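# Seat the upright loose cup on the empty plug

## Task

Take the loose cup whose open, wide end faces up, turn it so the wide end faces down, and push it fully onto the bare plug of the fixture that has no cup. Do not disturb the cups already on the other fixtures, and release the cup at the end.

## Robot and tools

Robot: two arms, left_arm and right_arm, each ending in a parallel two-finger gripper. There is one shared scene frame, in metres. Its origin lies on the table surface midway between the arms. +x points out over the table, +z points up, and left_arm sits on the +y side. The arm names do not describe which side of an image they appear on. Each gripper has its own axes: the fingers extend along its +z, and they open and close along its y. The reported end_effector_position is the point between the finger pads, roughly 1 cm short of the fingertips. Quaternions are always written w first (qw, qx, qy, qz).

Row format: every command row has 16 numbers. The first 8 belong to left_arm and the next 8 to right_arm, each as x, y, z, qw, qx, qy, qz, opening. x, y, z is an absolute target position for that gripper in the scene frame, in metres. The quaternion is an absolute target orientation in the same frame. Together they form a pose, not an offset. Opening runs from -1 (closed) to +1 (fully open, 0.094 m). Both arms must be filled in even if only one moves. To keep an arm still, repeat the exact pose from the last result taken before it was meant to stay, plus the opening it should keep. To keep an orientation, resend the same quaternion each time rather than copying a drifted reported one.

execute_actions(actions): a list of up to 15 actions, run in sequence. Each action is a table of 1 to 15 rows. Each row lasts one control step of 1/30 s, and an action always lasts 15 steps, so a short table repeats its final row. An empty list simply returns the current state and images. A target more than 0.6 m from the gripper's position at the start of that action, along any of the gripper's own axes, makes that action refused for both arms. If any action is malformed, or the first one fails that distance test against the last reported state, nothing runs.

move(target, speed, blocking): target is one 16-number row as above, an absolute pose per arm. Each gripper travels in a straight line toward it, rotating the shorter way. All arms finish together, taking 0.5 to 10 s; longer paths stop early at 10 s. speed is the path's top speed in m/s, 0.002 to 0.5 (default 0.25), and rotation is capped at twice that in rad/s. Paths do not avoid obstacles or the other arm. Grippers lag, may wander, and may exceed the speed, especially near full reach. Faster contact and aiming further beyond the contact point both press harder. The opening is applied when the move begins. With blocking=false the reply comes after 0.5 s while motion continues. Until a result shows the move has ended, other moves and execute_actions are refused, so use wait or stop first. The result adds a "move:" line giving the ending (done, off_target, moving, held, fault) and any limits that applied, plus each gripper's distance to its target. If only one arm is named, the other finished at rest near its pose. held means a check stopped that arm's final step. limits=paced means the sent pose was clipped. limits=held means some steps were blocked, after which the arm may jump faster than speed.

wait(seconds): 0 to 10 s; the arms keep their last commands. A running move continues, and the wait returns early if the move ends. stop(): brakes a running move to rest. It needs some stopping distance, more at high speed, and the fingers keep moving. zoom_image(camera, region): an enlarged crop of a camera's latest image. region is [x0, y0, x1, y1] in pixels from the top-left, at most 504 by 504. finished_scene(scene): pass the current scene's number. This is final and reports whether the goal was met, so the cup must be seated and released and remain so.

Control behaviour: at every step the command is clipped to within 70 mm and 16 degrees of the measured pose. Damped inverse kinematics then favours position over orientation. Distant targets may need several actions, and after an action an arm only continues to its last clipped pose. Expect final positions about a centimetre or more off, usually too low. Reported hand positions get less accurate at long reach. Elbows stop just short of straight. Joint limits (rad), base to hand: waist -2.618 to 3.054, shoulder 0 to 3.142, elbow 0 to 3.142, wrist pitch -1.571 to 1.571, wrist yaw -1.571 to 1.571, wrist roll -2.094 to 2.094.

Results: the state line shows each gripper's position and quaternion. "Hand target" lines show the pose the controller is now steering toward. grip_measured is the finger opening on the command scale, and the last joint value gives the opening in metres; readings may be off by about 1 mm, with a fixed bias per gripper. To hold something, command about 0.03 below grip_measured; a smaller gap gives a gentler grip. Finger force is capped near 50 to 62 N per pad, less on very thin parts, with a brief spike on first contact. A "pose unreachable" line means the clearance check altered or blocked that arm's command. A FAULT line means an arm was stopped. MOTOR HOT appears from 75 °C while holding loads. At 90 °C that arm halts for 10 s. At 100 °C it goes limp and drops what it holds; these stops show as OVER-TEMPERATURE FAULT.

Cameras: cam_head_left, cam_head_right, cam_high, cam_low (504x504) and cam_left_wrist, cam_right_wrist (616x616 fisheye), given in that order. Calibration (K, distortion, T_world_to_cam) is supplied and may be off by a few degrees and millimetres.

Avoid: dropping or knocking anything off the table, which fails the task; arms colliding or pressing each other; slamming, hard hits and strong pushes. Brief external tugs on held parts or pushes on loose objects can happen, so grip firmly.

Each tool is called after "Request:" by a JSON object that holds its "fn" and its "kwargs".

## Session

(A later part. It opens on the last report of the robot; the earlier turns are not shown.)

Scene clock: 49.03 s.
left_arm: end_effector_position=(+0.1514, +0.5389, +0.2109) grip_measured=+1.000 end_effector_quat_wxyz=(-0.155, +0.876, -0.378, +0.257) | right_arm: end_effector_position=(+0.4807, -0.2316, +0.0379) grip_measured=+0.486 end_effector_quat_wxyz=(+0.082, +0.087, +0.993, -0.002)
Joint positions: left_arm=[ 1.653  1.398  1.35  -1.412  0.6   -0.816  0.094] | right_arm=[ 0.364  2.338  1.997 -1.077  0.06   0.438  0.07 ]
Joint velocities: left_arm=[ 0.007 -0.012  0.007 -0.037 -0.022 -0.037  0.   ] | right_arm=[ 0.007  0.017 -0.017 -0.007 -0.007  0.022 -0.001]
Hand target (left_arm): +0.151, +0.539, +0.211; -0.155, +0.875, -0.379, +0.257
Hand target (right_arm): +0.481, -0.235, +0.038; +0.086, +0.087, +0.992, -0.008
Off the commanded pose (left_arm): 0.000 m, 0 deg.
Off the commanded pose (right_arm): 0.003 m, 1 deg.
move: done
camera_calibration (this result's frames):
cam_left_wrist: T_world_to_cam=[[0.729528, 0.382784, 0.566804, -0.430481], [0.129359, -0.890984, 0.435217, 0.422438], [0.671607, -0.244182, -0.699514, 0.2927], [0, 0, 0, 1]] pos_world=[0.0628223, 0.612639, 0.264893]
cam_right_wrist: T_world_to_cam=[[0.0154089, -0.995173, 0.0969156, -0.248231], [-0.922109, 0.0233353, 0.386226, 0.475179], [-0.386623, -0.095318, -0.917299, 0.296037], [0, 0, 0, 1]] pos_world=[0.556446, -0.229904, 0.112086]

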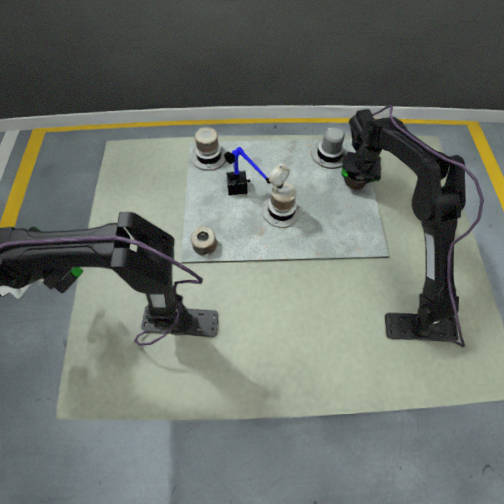

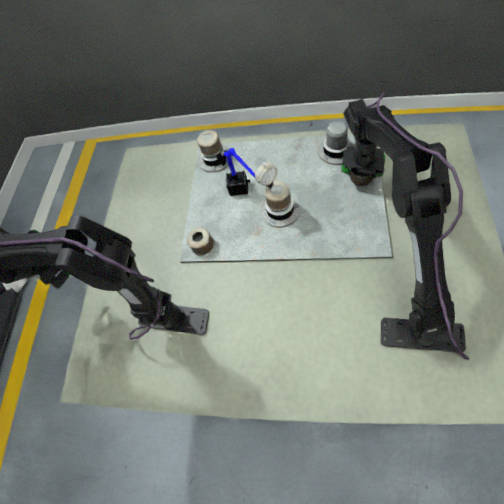

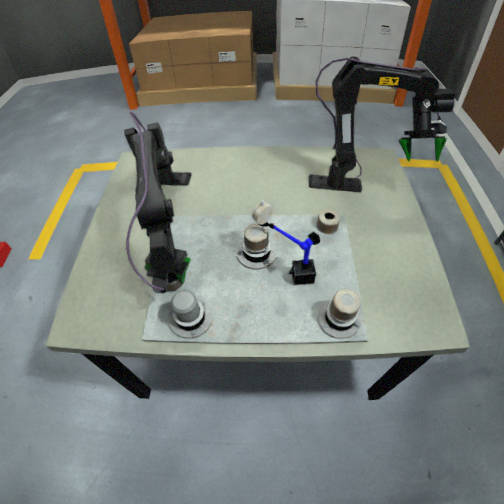

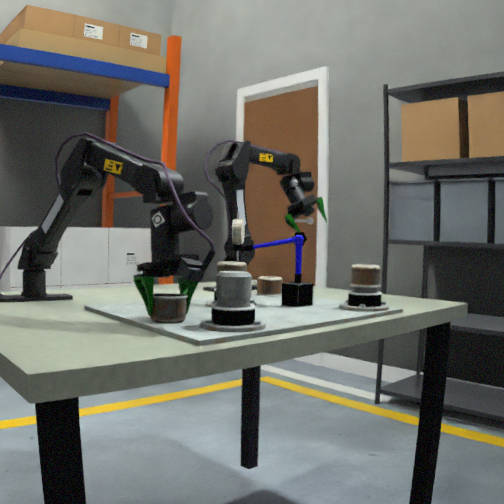

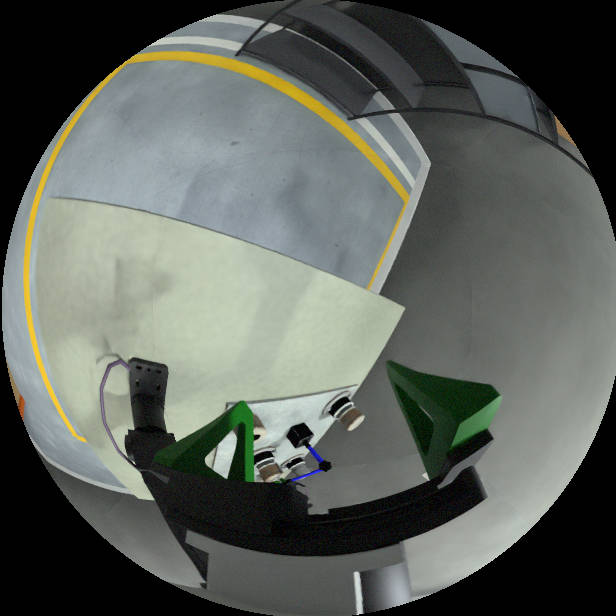

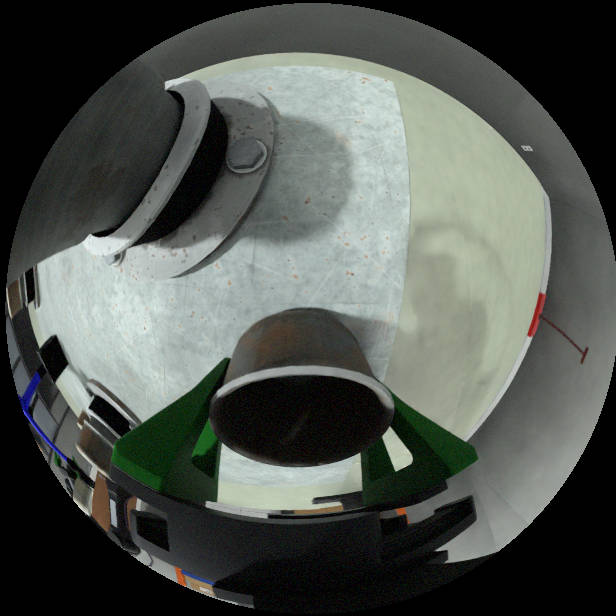

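Request:
{"fn": "move", "kwargs": {"target": [0.1514, 0.5389, 0.2109, -0.155, 0.875, -0.379, 0.257, 1, 0.465, -0.23, 0.12, 0.0868, 0.0868, 0.9924, -0.0076, 0.44], "speed": 0.15}}

Scene clock: 51.27 s.
left_arm: end_effector_position=(+0.1514, +0.5389, +0.2109) grip_measured=+1.000 end_effector_quat_wxyz=(-0.155, +0.876, -0.377, +0.257) | right_arm: end_effector_position=(+0.4573, -0.2326, +0.1005) grip_measured=+0.486 end_effector_quat_wxyz=(+0.060, +0.085, +0.995, -0.009)
Joint positions: left_arm=[ 1.653  1.398  1.35  -1.412  0.6   -0.817  0.094] | right_arm=[ 0.375  2.281  2.153 -1.337  0.06   0.446  0.07 ]
Joint velocities: left_arm=[ 0.007  0.002 -0.002  0.022  0.022 -0.037  0.   ] | right_arm=[-0.022 -0.002 -0.012 -0.051 -0.037  0.037 -0.   ]
Hand target (left_arm): +0.151, +0.539, +0.211; -0.155, +0.875, -0.379, +0.257
Hand target (right_arm): +0.464, -0.230, +0.120; +0.087, +0.087, +0.992, -0.007
Off the commanded pose (left_arm): 0.000 m, 0 deg.
Off the commanded pose (right_arm): 0.021 m, 3 deg.
move: off_target (right_arm)
camera_calibration (this result's frames):
cam_left_wrist: T_world_to_cam=[[0.729391, 0.383135, 0.566742, -0.430636], [0.129625, -0.890849, 0.435414, 0.422284], [0.671704, -0.244123, -0.699441, 0.292638], [0, 0, 0, 1]] pos_world=[0.0627976, 0.612623, 0.264874]
cam_right_wrist: T_world_to_cam=[[0.0234214, -0.993943, 0.107368, -0.259399], [-0.904202, 0.0247525, 0.426386, 0.417533], [-0.426462, -0.107069, -0.898146, 0.357916], [0, 0, 0, 1]] pos_world=[0.536247, -0.229841, 0.171281]

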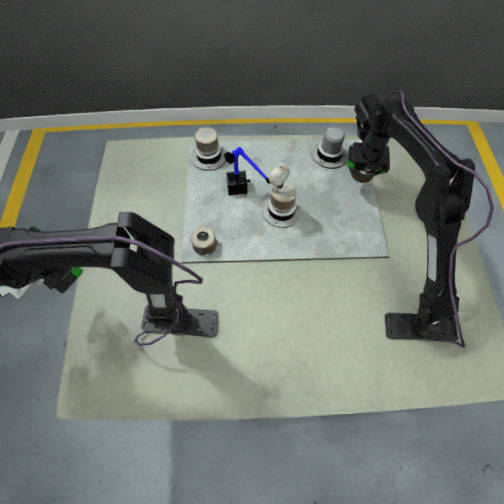

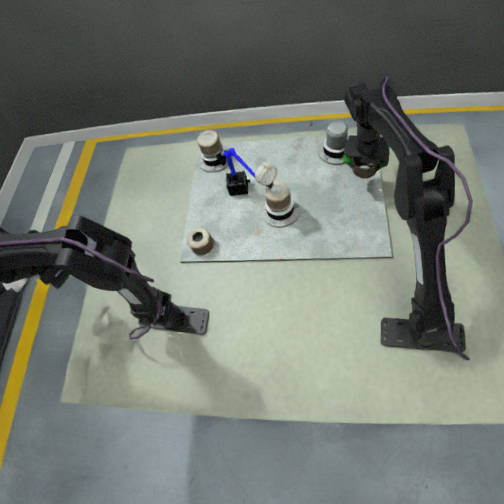

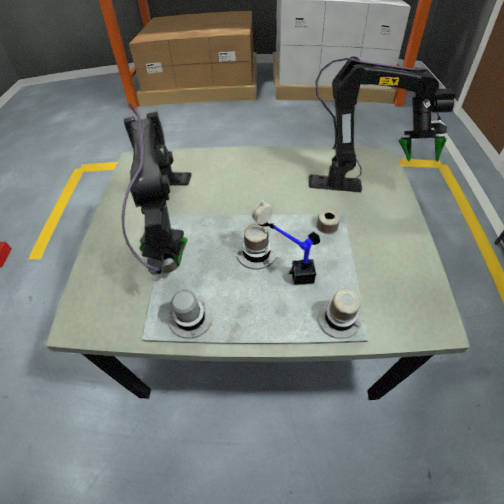

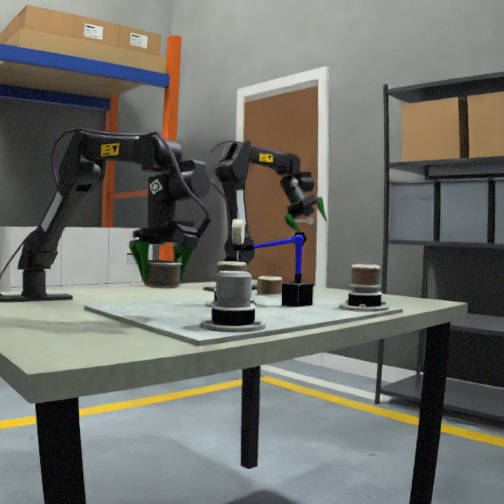

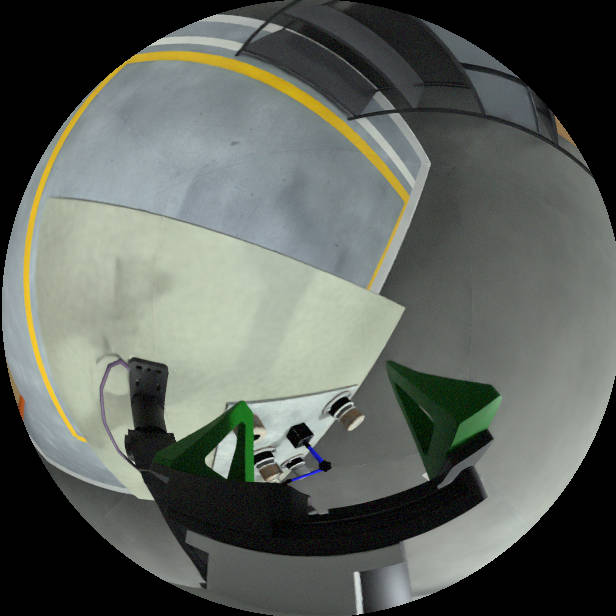

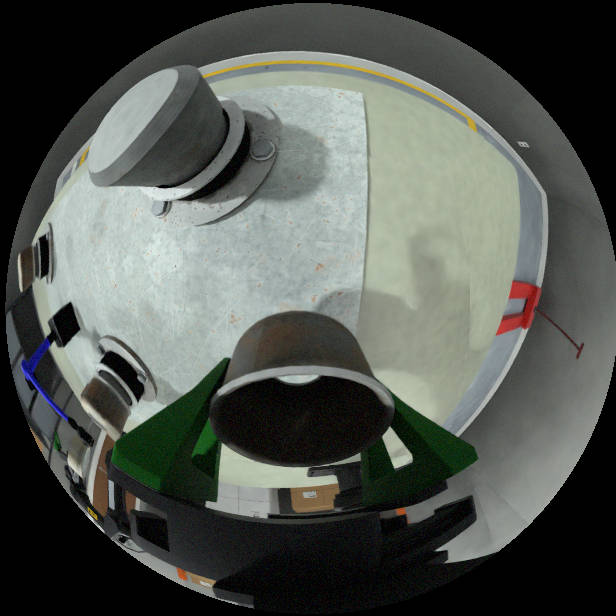

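Request:
{"fn": "move", "kwargs": {"target": [0.1514, 0.5389, 0.2109, -0.155, 0.875, -0.379, 0.257, 1, 0.40, -0.19, 0.11, 0.6861, -0.1710, 0.6861, 0.1710, 0.44], "speed": 0.3}}

Scene clock: 55.47 s.
left_arm: end_effector_position=(+0.1514, +0.5389, +0.2109) grip_measured=+1.000 end_effector_quat_wxyz=(-0.154, +0.876, -0.377, +0.257) | right_arm: end_effector_position=(+0.3981, -0.1896, +0.0908) grip_measured=+0.486 end_effector_quat_wxyz=(+0.654, -0.182, +0.717, +0.161)
Joint positions: left_arm=[ 1.653  1.398  1.35  -1.412  0.6   -0.818  0.094] | right_arm=[ 0.413  1.984  0.39   1.498 -0.174 -0.024  0.07 ]
Joint velocities: left_arm=[-0.032  0.012  0.012 -0.007 -0.007 -0.022  0.   ] | right_arm=[-0.002 -0.012 -0.007 -0.095  0.007  0.051  0.   ]
Hand target (left_arm): +0.151, +0.539, +0.211; -0.155, +0.875, -0.379, +0.257
Hand target (right_arm): +0.399, -0.191, +0.109; +0.680, -0.183, +0.691, +0.163
Off the commanded pose (left_arm): 0.000 m, 0 deg.
Off the commanded pose (right_arm): 0.019 m, 5 deg.
joint sent to its limit (right arm) — the command would take joint 4 (wrist pitch) past its upper limit, so that joint was sent only as far as its limit.
move: off_target (right_arm)
camera_calibration (this result's frames):
cam_left_wrist: T_world_to_cam=[[0.729118, 0.383836, 0.566619, -0.430947], [0.130157, -0.890579, 0.435807, 0.421975], [0.671897, -0.244005, -0.699296, 0.292515], [0, 0, 0, 1]] pos_world=[0.0627484, 0.61259, 0.264837]
cam_right_wrist: T_world_to_cam=[[0.410569, -0.885925, 0.215802, -0.357785], [-0.469785, -0.408361, -0.782652, 0.221777], [0.781496, 0.219952, -0.583854, -0.118922], [0, 0, 0, 1]] pos_world=[0.34402, -0.200248, 0.181352]

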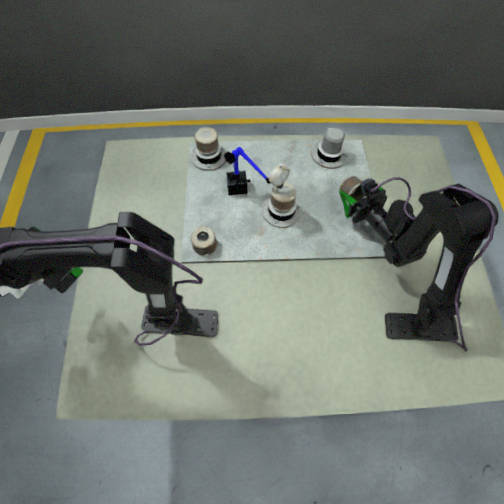

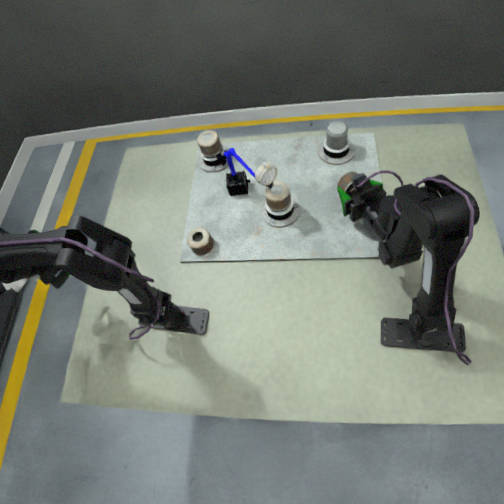

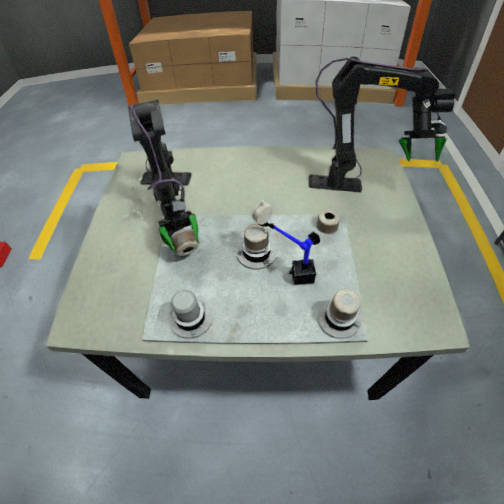

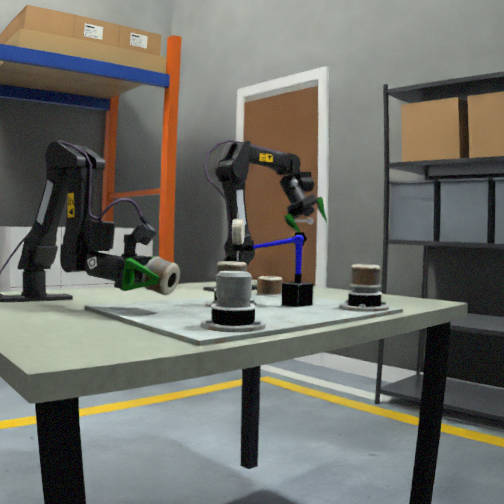

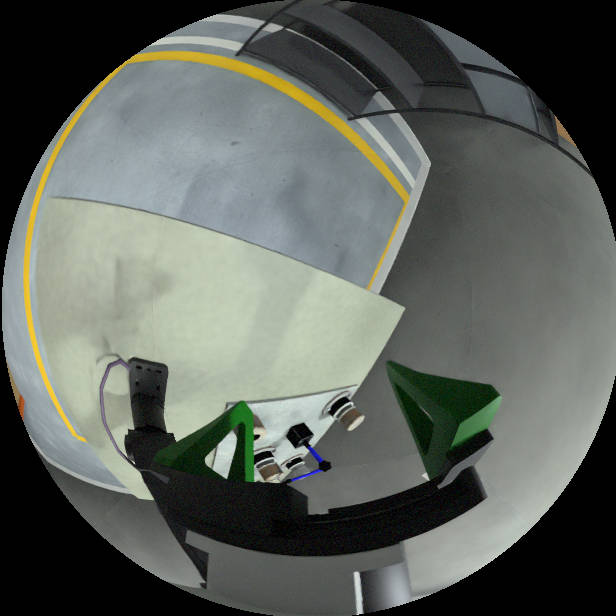

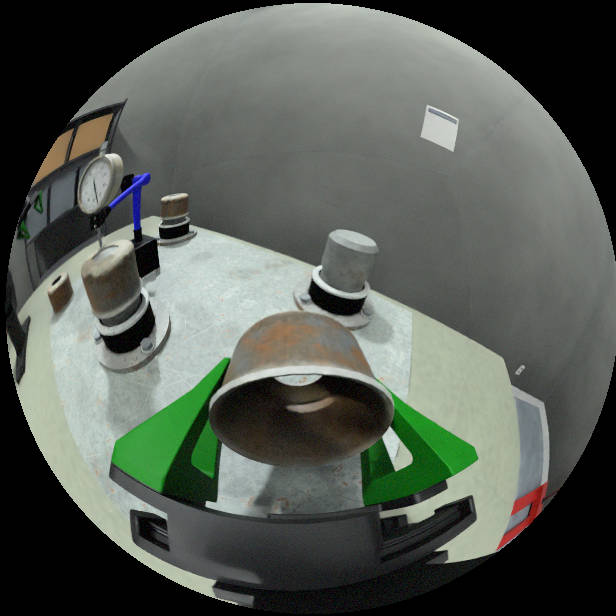

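Request:
{"fn": "move", "kwargs": {"target": [0.1514, 0.5389, 0.2109, -0.155, 0.875, -0.379, 0.257, 1, 0.44, -0.235, 0.085, 0.70644, 0.03084, 0.70644, -0.03084, 0.44], "speed": 0.2}}

Scene clock: 62.13 s.
left_arm: end_effector_position=(+0.1514, +0.5389, +0.2109) grip_measured=+1.000 end_effector_quat_wxyz=(-0.154, +0.876, -0.377, +0.257) | right_arm: end_effector_position=(+0.4319, -0.2402, +0.0591) grip_measured=+0.486 end_effector_quat_wxyz=(+0.664, +0.009, +0.746, -0.048)
Joint positions: left_arm=[ 1.653  1.398  1.35  -1.412  0.6   -0.818  0.094] | right_arm=[0.56  2.167 0.53  1.505 0.543 0.009 0.07 ]
Joint velocities: left_arm=[-0.012  0.022  0.002 -0.007  0.066  0.007  0.   ] | right_arm=[-0.012 -0.012  0.012  0.007  0.022  0.007 -0.001]
Hand target (left_arm): +0.151, +0.539, +0.211; -0.155, +0.875, -0.379, +0.257
Hand target (right_arm): +0.441, -0.235, +0.085; +0.698, +0.032, +0.715, -0.032
Off the commanded pose (left_arm): 0.000 m, 0 deg.
Off the commanded pose (right_arm): 0.028 m, 7 deg.
joint sent to its limit (right arm) — the command would take joint 4 (wrist pitch) past its upper limit, so that joint was sent only as far as its limit.
move: off_target (right_arm)
camera_calibration (this result's frames):
cam_left_wrist: T_world_to_cam=[[0.728981, 0.384187, 0.566557, -0.431102], [0.130423, -0.890444, 0.436003, 0.421821], [0.671994, -0.243946, -0.699224, 0.292453], [0, 0, 0, 1]] pos_world=[0.0627238, 0.612574, 0.264819]
cam_right_wrist: T_world_to_cam=[[-0.125868, -0.955364, 0.267275, -0.197686], [-0.634214, -0.12968, -0.762205, 0.328954], [0.762843, -0.265447, -0.589583, -0.260853], [0, 0, 0, 1]] pos_world=[0.382735, -0.215446, 0.149773]

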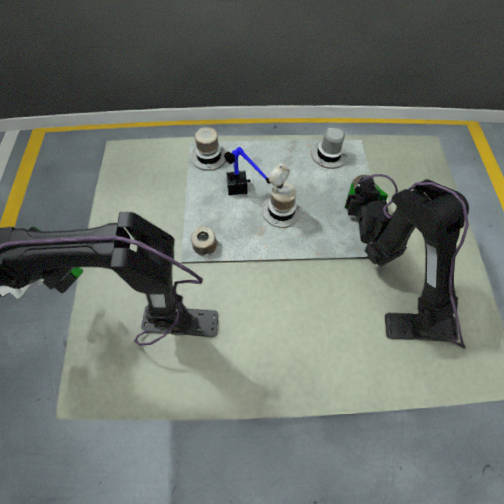

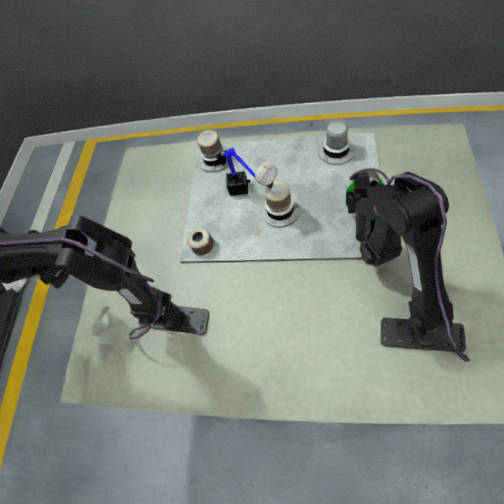

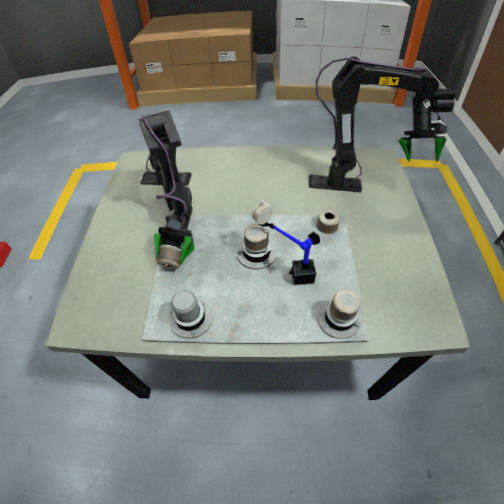

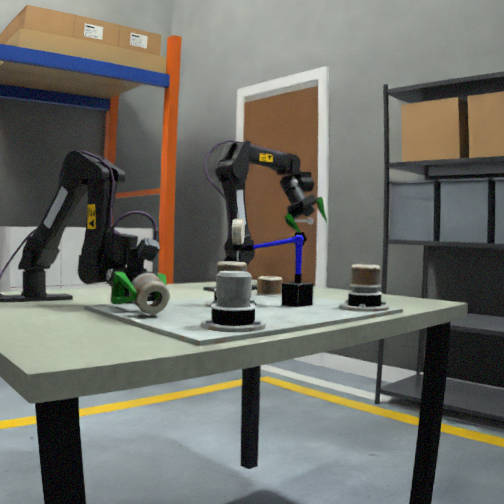

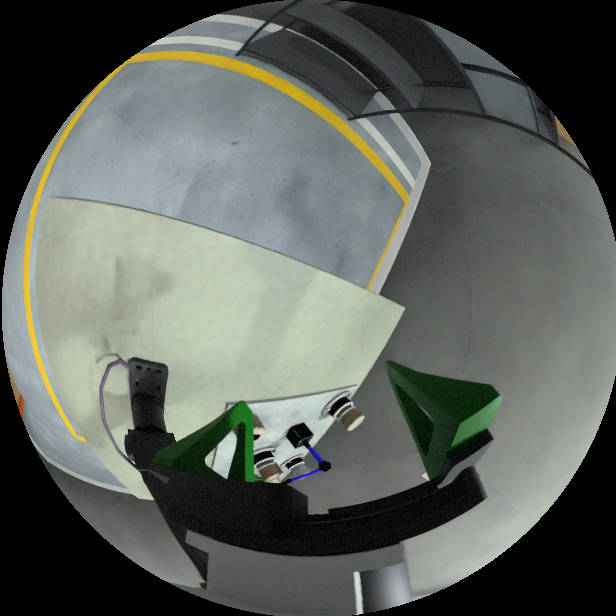

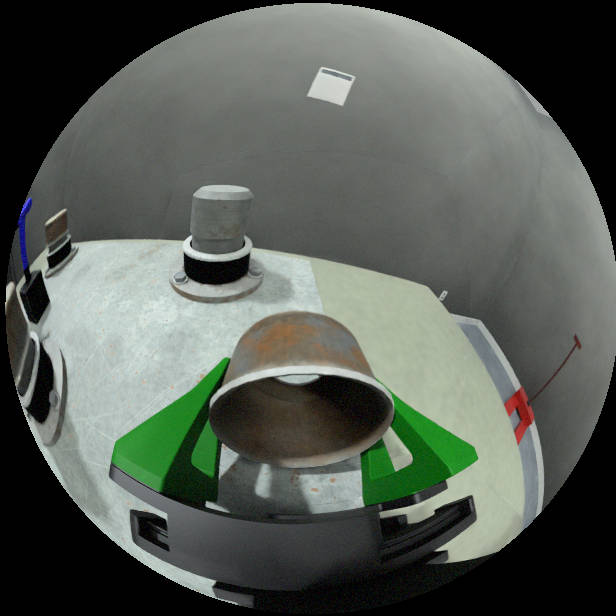

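Request:
{"fn": "zoom_image", "kwargs": {"camera": "cam_low", "region": [70, 220, 230, 340]}}

Region (70, 220, 230, 340) of cam_low's 504x504 image, scaled by 3.150, with more detail than that image has; it fills the top 378 rows of this view, and the rest is white.

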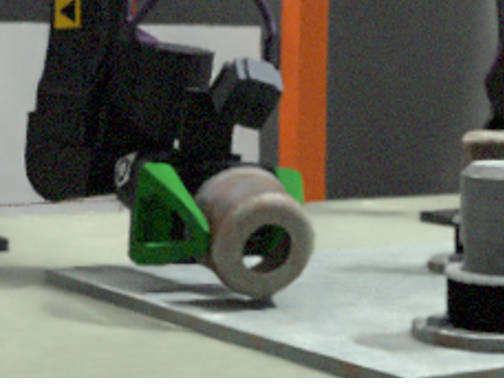

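Request:
{"fn": "move", "kwargs": {"target": [0.1514, 0.5389, 0.2109, -0.155, 0.875, -0.379, 0.257, 1, 0.44, -0.235, 0.078, 0.70644, 0.03084, 0.70644, -0.03084, 0.44], "speed": 0.03}}

Request:
{"fn": "zoom_image", "kwargs": {"camera": "cam_low", "region": [70, 220, 230, 340]}}

Scene clock: 65.87 s.
left_arm: end_effector_position=(+0.1514, +0.5389, +0.2109) grip_measured=+1.000 end_effector_quat_wxyz=(-0.154, +0.876, -0.377, +0.257) | right_arm: end_effector_position=(+0.4308, -0.2419, +0.0519) grip_measured=+0.486 end_effector_quat_wxyz=(+0.660, +0.011, +0.750, -0.051)
Joint positions: left_arm=[ 1.653  1.398  1.35  -1.412  0.6   -0.819  0.094] | right_arm=[0.56  2.19  0.53  1.514 0.55  0.015 0.07 ]
Joint velocities: left_arm=[ 0.007 -0.012 -0.017 -0.007 -0.007 -0.022  0.   ] | right_arm=[ 0.002 -0.017  0.012 -0.022  0.022 -0.022  0.   ]
Hand target (left_arm): +0.151, +0.539, +0.211; -0.155, +0.875, -0.379, +0.257
Hand target (right_arm): +0.439, -0.235, +0.078; +0.692, +0.033, +0.720, -0.033
Off the commanded pose (left_arm): 0.000 m, 0 deg.
Off the commanded pose (right_arm): 0.029 m, 8 deg.
joint sent to its limit (right arm) — the command would take joint 4 (wrist pitch) past its upper limit, so that joint was sent only as far as its limit.
move: off_target (right_arm)
camera_calibration (this result's frames):
cam_left_wrist: T_world_to_cam=[[0.728707, 0.384888, 0.566433, -0.431413], [0.130954, -0.890174, 0.436396, 0.421512], [0.672188, -0.243828, -0.699079, 0.292329], [0, 0, 0, 1]] pos_world=[0.0626745, 0.612542, 0.264782]
cam_right_wrist: T_world_to_cam=[[-0.129589, -0.954113, 0.269952, -0.195711], [-0.643758, -0.126113, -0.754765, 0.327085], [0.754176, -0.271593, -0.597876, -0.26204], [0, 0, 0, 1]] pos_world=[0.382826, -0.216649, 0.143038]

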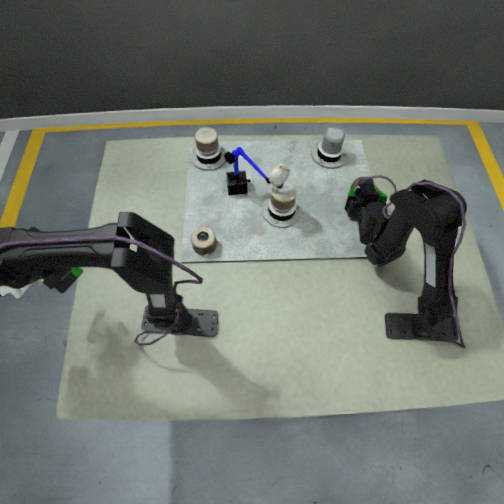

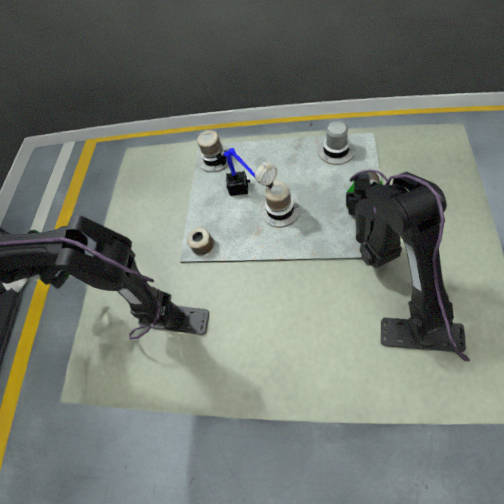

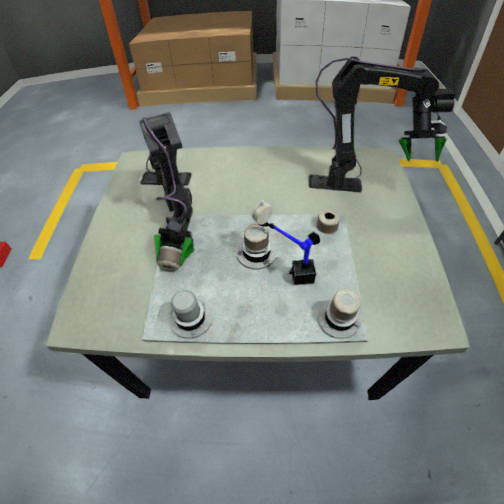

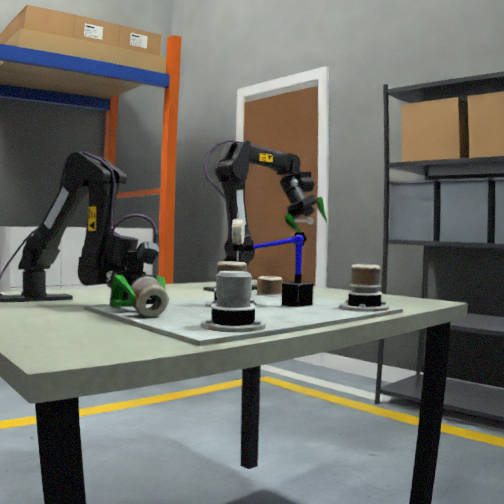

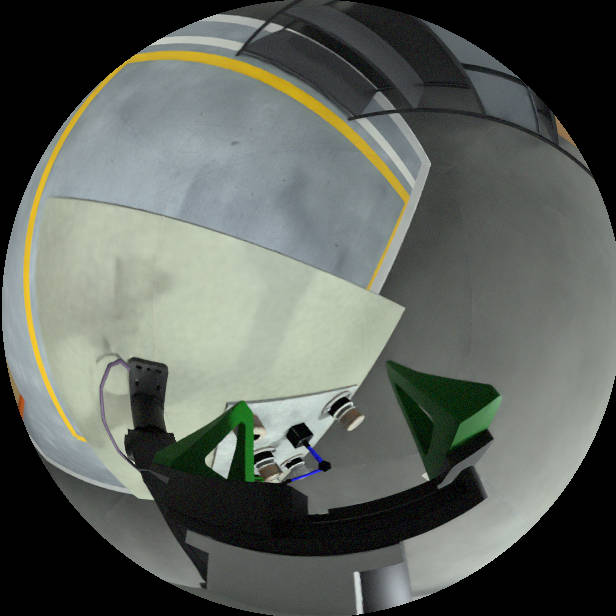

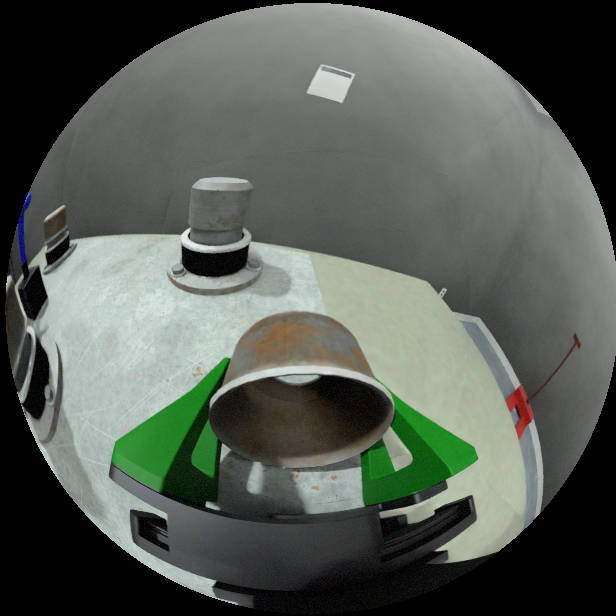

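Region (70, 220, 230, 340) of cam_low's 504x504 image, scaled by 3.150, with more detail than that image has; it fills the top 378 rows of this view, and the rest is white.

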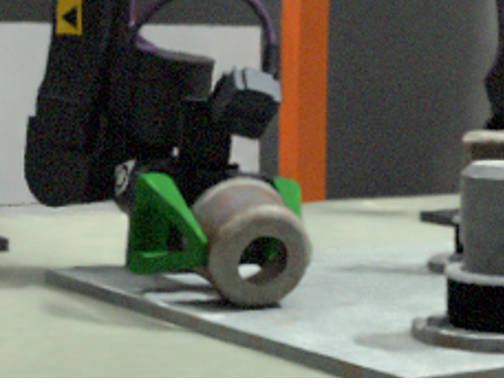

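Request:
{"fn": "execute_actions", "kwargs": {"actions": [[[0.1514, 0.5389, 0.2109, -0.155, 0.875, -0.379, 0.257, 1, 0.439, -0.235, 0.078, 0.692, 0.033, 0.720, -0.033, 0.62]], [[0.1514, 0.5389, 0.2109, -0.155, 0.875, -0.379, 0.257, 1, 0.439, -0.235, 0.078, 0.692, 0.033, 0.720, -0.033, 0.62]]]}}

Request:
{"fn": "zoom_image", "kwargs": {"camera": "cam_low", "region": [70, 220, 230, 340]}}

Scene clock: 68.00 s.
left_arm: end_effector_position=(+0.1514, +0.5389, +0.2109) grip_measured=+1.000 end_effector_quat_wxyz=(-0.154, +0.876, -0.377, +0.257) | right_arm: end_effector_position=(+0.4312, -0.2408, +0.0612) grip_measured=+0.617 end_effector_quat_wxyz=(+0.674, +0.019, +0.737, -0.044)
Joint positions: left_arm=[ 1.653  1.398  1.35  -1.412  0.6   -0.819  0.094] | right_arm=[0.565 2.19  0.53  1.556 0.557 0.016 0.076]
Joint velocities: left_arm=[ 0.007  0.002 -0.012 -0.007  0.022  0.007  0.   ] | right_arm=[-0.007  0.022  0.002  0.007 -0.066  0.007 -0.   ]
Hand target (left_arm): +0.151, +0.539, +0.211; -0.155, +0.875, -0.379, +0.257
Hand target (right_arm): +0.438, -0.235, +0.078; +0.692, +0.033, +0.720, -0.033
Off the commanded pose (left_arm): 0.000 m, 0 deg.
Off the commanded pose (right_arm): 0.019 m, 4 deg.
camera_calibration (this result's frames):
cam_left_wrist: T_world_to_cam=[[0.728707, 0.384888, 0.566433, -0.431413], [0.130954, -0.890174, 0.436396, 0.421512], [0.672188, -0.243828, -0.699079, 0.292329], [0, 0, 0, 1]] pos_world=[0.0626745, 0.612542, 0.264782]
cam_right_wrist: T_world_to_cam=[[-0.14235, -0.958538, 0.246865, -0.191248], [-0.614942, -0.10979, -0.780892, 0.327648], [0.775618, -0.262968, -0.573817, -0.265116], [0, 0, 0, 1]] pos_world=[0.37989, -0.217063, 0.150942]

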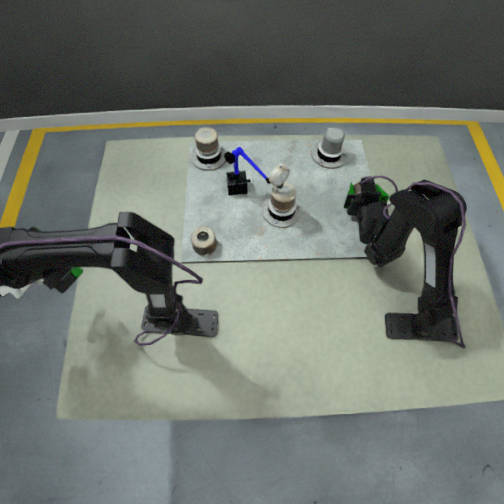

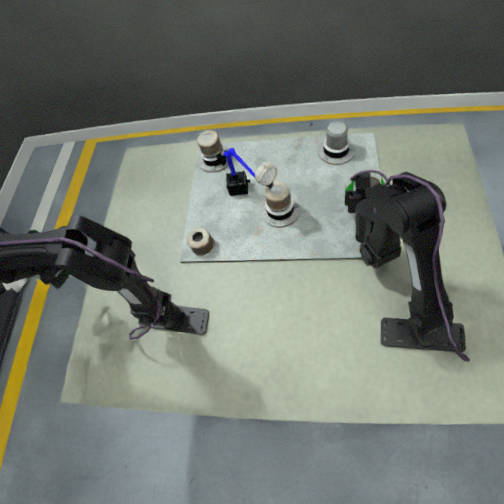

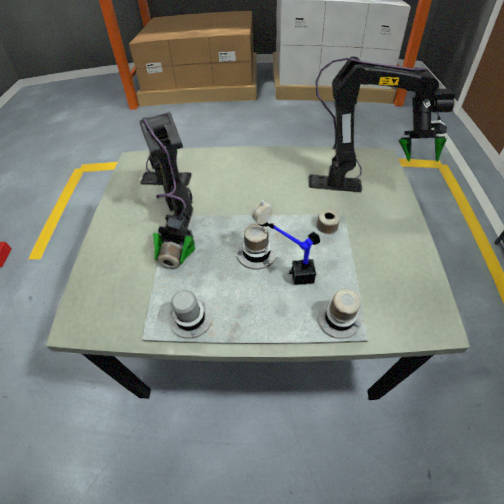

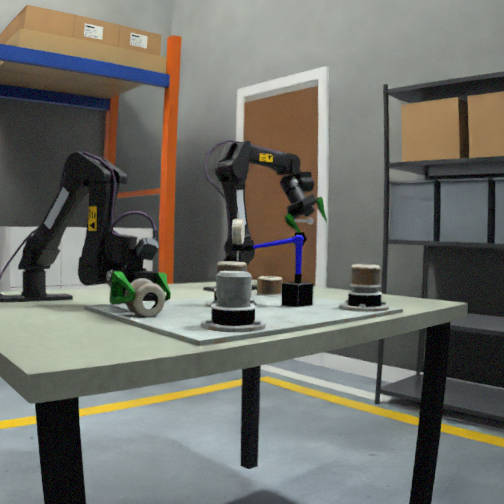

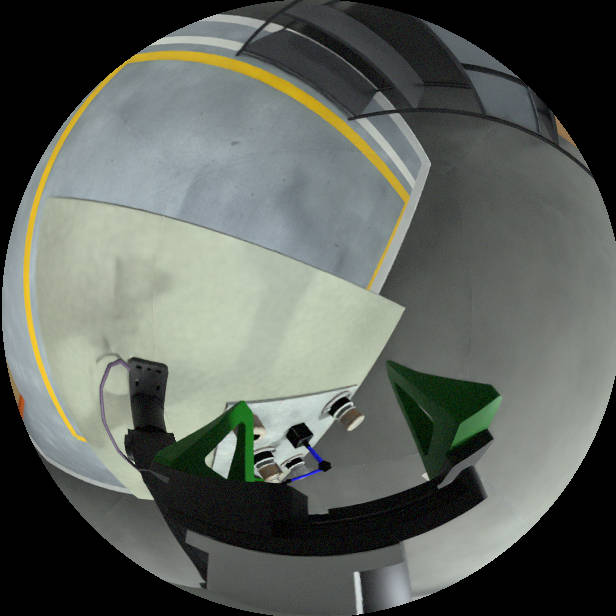

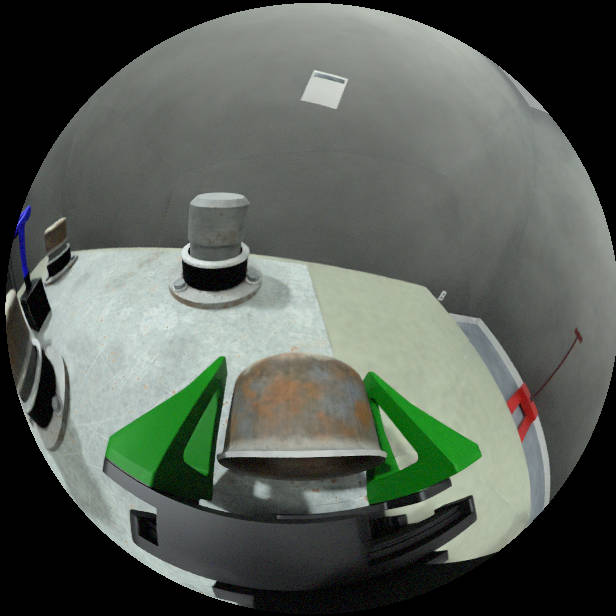

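Region (70, 220, 230, 340) of cam_low's 504x504 image, scaled by 3.150, with more detail than that image has; it fills the top 378 rows of this view, and the rest is white.

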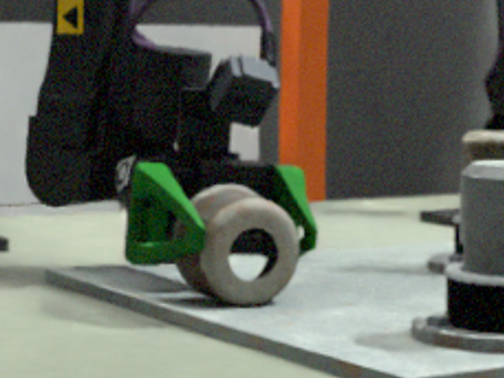

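Request:
{"fn": "move", "kwargs": {"target": [0.1514, 0.5389, 0.2109, -0.155, 0.875, -0.379, 0.257, 1, 0.435, -0.241, 0.095, 0, 0.04362, 0.99905, 0, 1], "speed": 0.3}}

Scene clock: 72.67 s.
left_arm: end_effector_position=(+0.1514, +0.5389, +0.2109) grip_measured=+1.000 end_effector_quat_wxyz=(-0.154, +0.877, -0.376, +0.257) | right_arm: end_effector_position=(+0.4278, -0.2419, +0.0876) grip_measured=+1.000 end_effector_quat_wxyz=(-0.010, +0.048, +0.999, +0.003)
Joint positions: left_arm=[ 1.653  1.398  1.35  -1.412  0.6   -0.82   0.094] | right_arm=[ 0.344  2.274  2.098 -1.412 -0.011  0.344  0.094]
Joint velocities: left_arm=[-0.007 -0.012  0.012  0.051 -0.11   0.037  0.   ] | right_arm=[-0.002  0.022  0.007  0.007 -0.007 -0.007  0.   ]
Hand target (left_arm): +0.151, +0.539, +0.211; -0.155, +0.875, -0.379, +0.257
Hand target (right_arm): +0.433, -0.241, +0.096; -0.001, +0.048, +0.999, +0.011
Off the commanded pose (left_arm): 0.000 m, 0 deg.
Off the commanded pose (right_arm): 0.010 m, 1 deg.
move: done
camera_calibration (this result's frames):
cam_left_wrist: T_world_to_cam=[[0.728433, 0.385589, 0.566309, -0.431723], [0.131486, -0.889903, 0.436789, 0.421202], [0.672381, -0.24371, -0.698934, 0.292206], [0, 0, 0, 1]] pos_world=[0.0626253, 0.61251, 0.264745]
cam_right_wrist: T_world_to_cam=[[0.108921, -0.991815, 0.0666234, -0.299044], [-0.835322, -0.0549906, 0.547003, 0.337321], [-0.538862, -0.115232, -0.834475, 0.373241], [0, 0, 0, 1]] pos_world=[0.51547, -0.235038, 0.146868]

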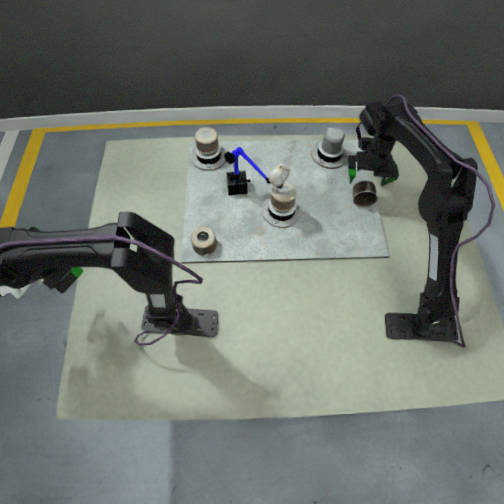

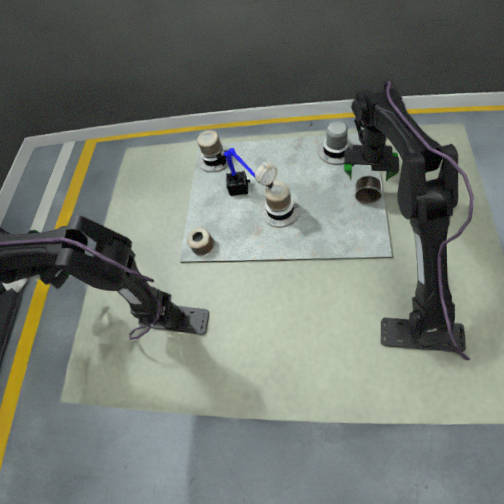

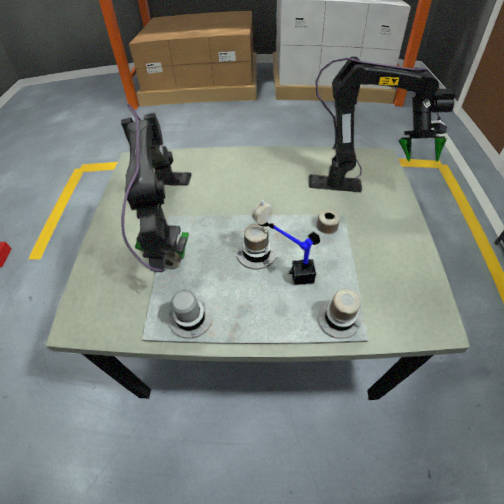

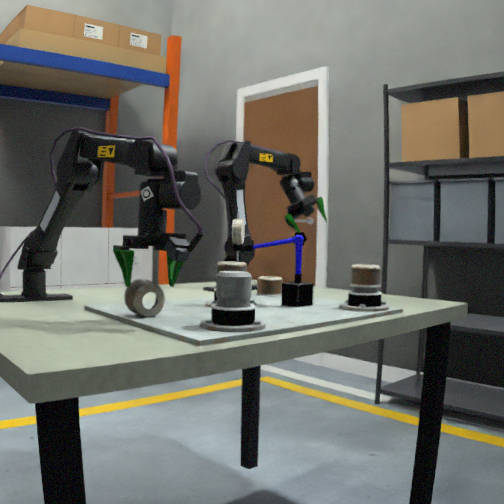

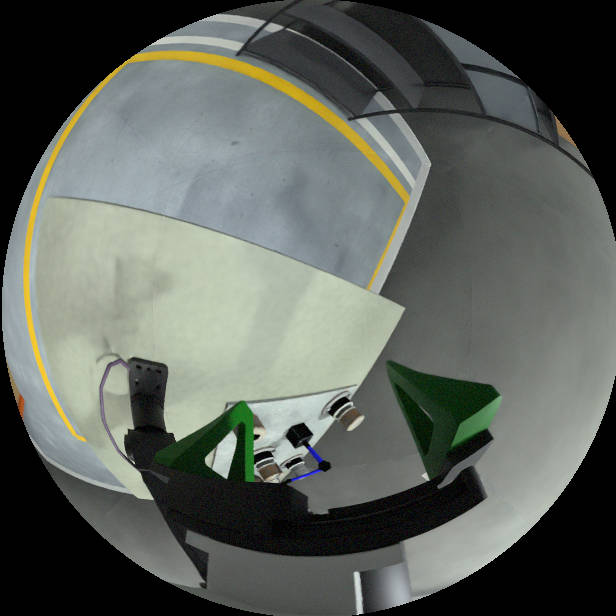

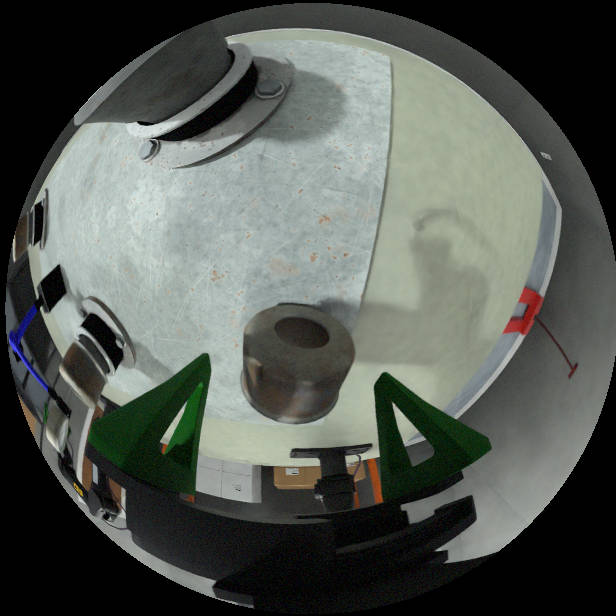

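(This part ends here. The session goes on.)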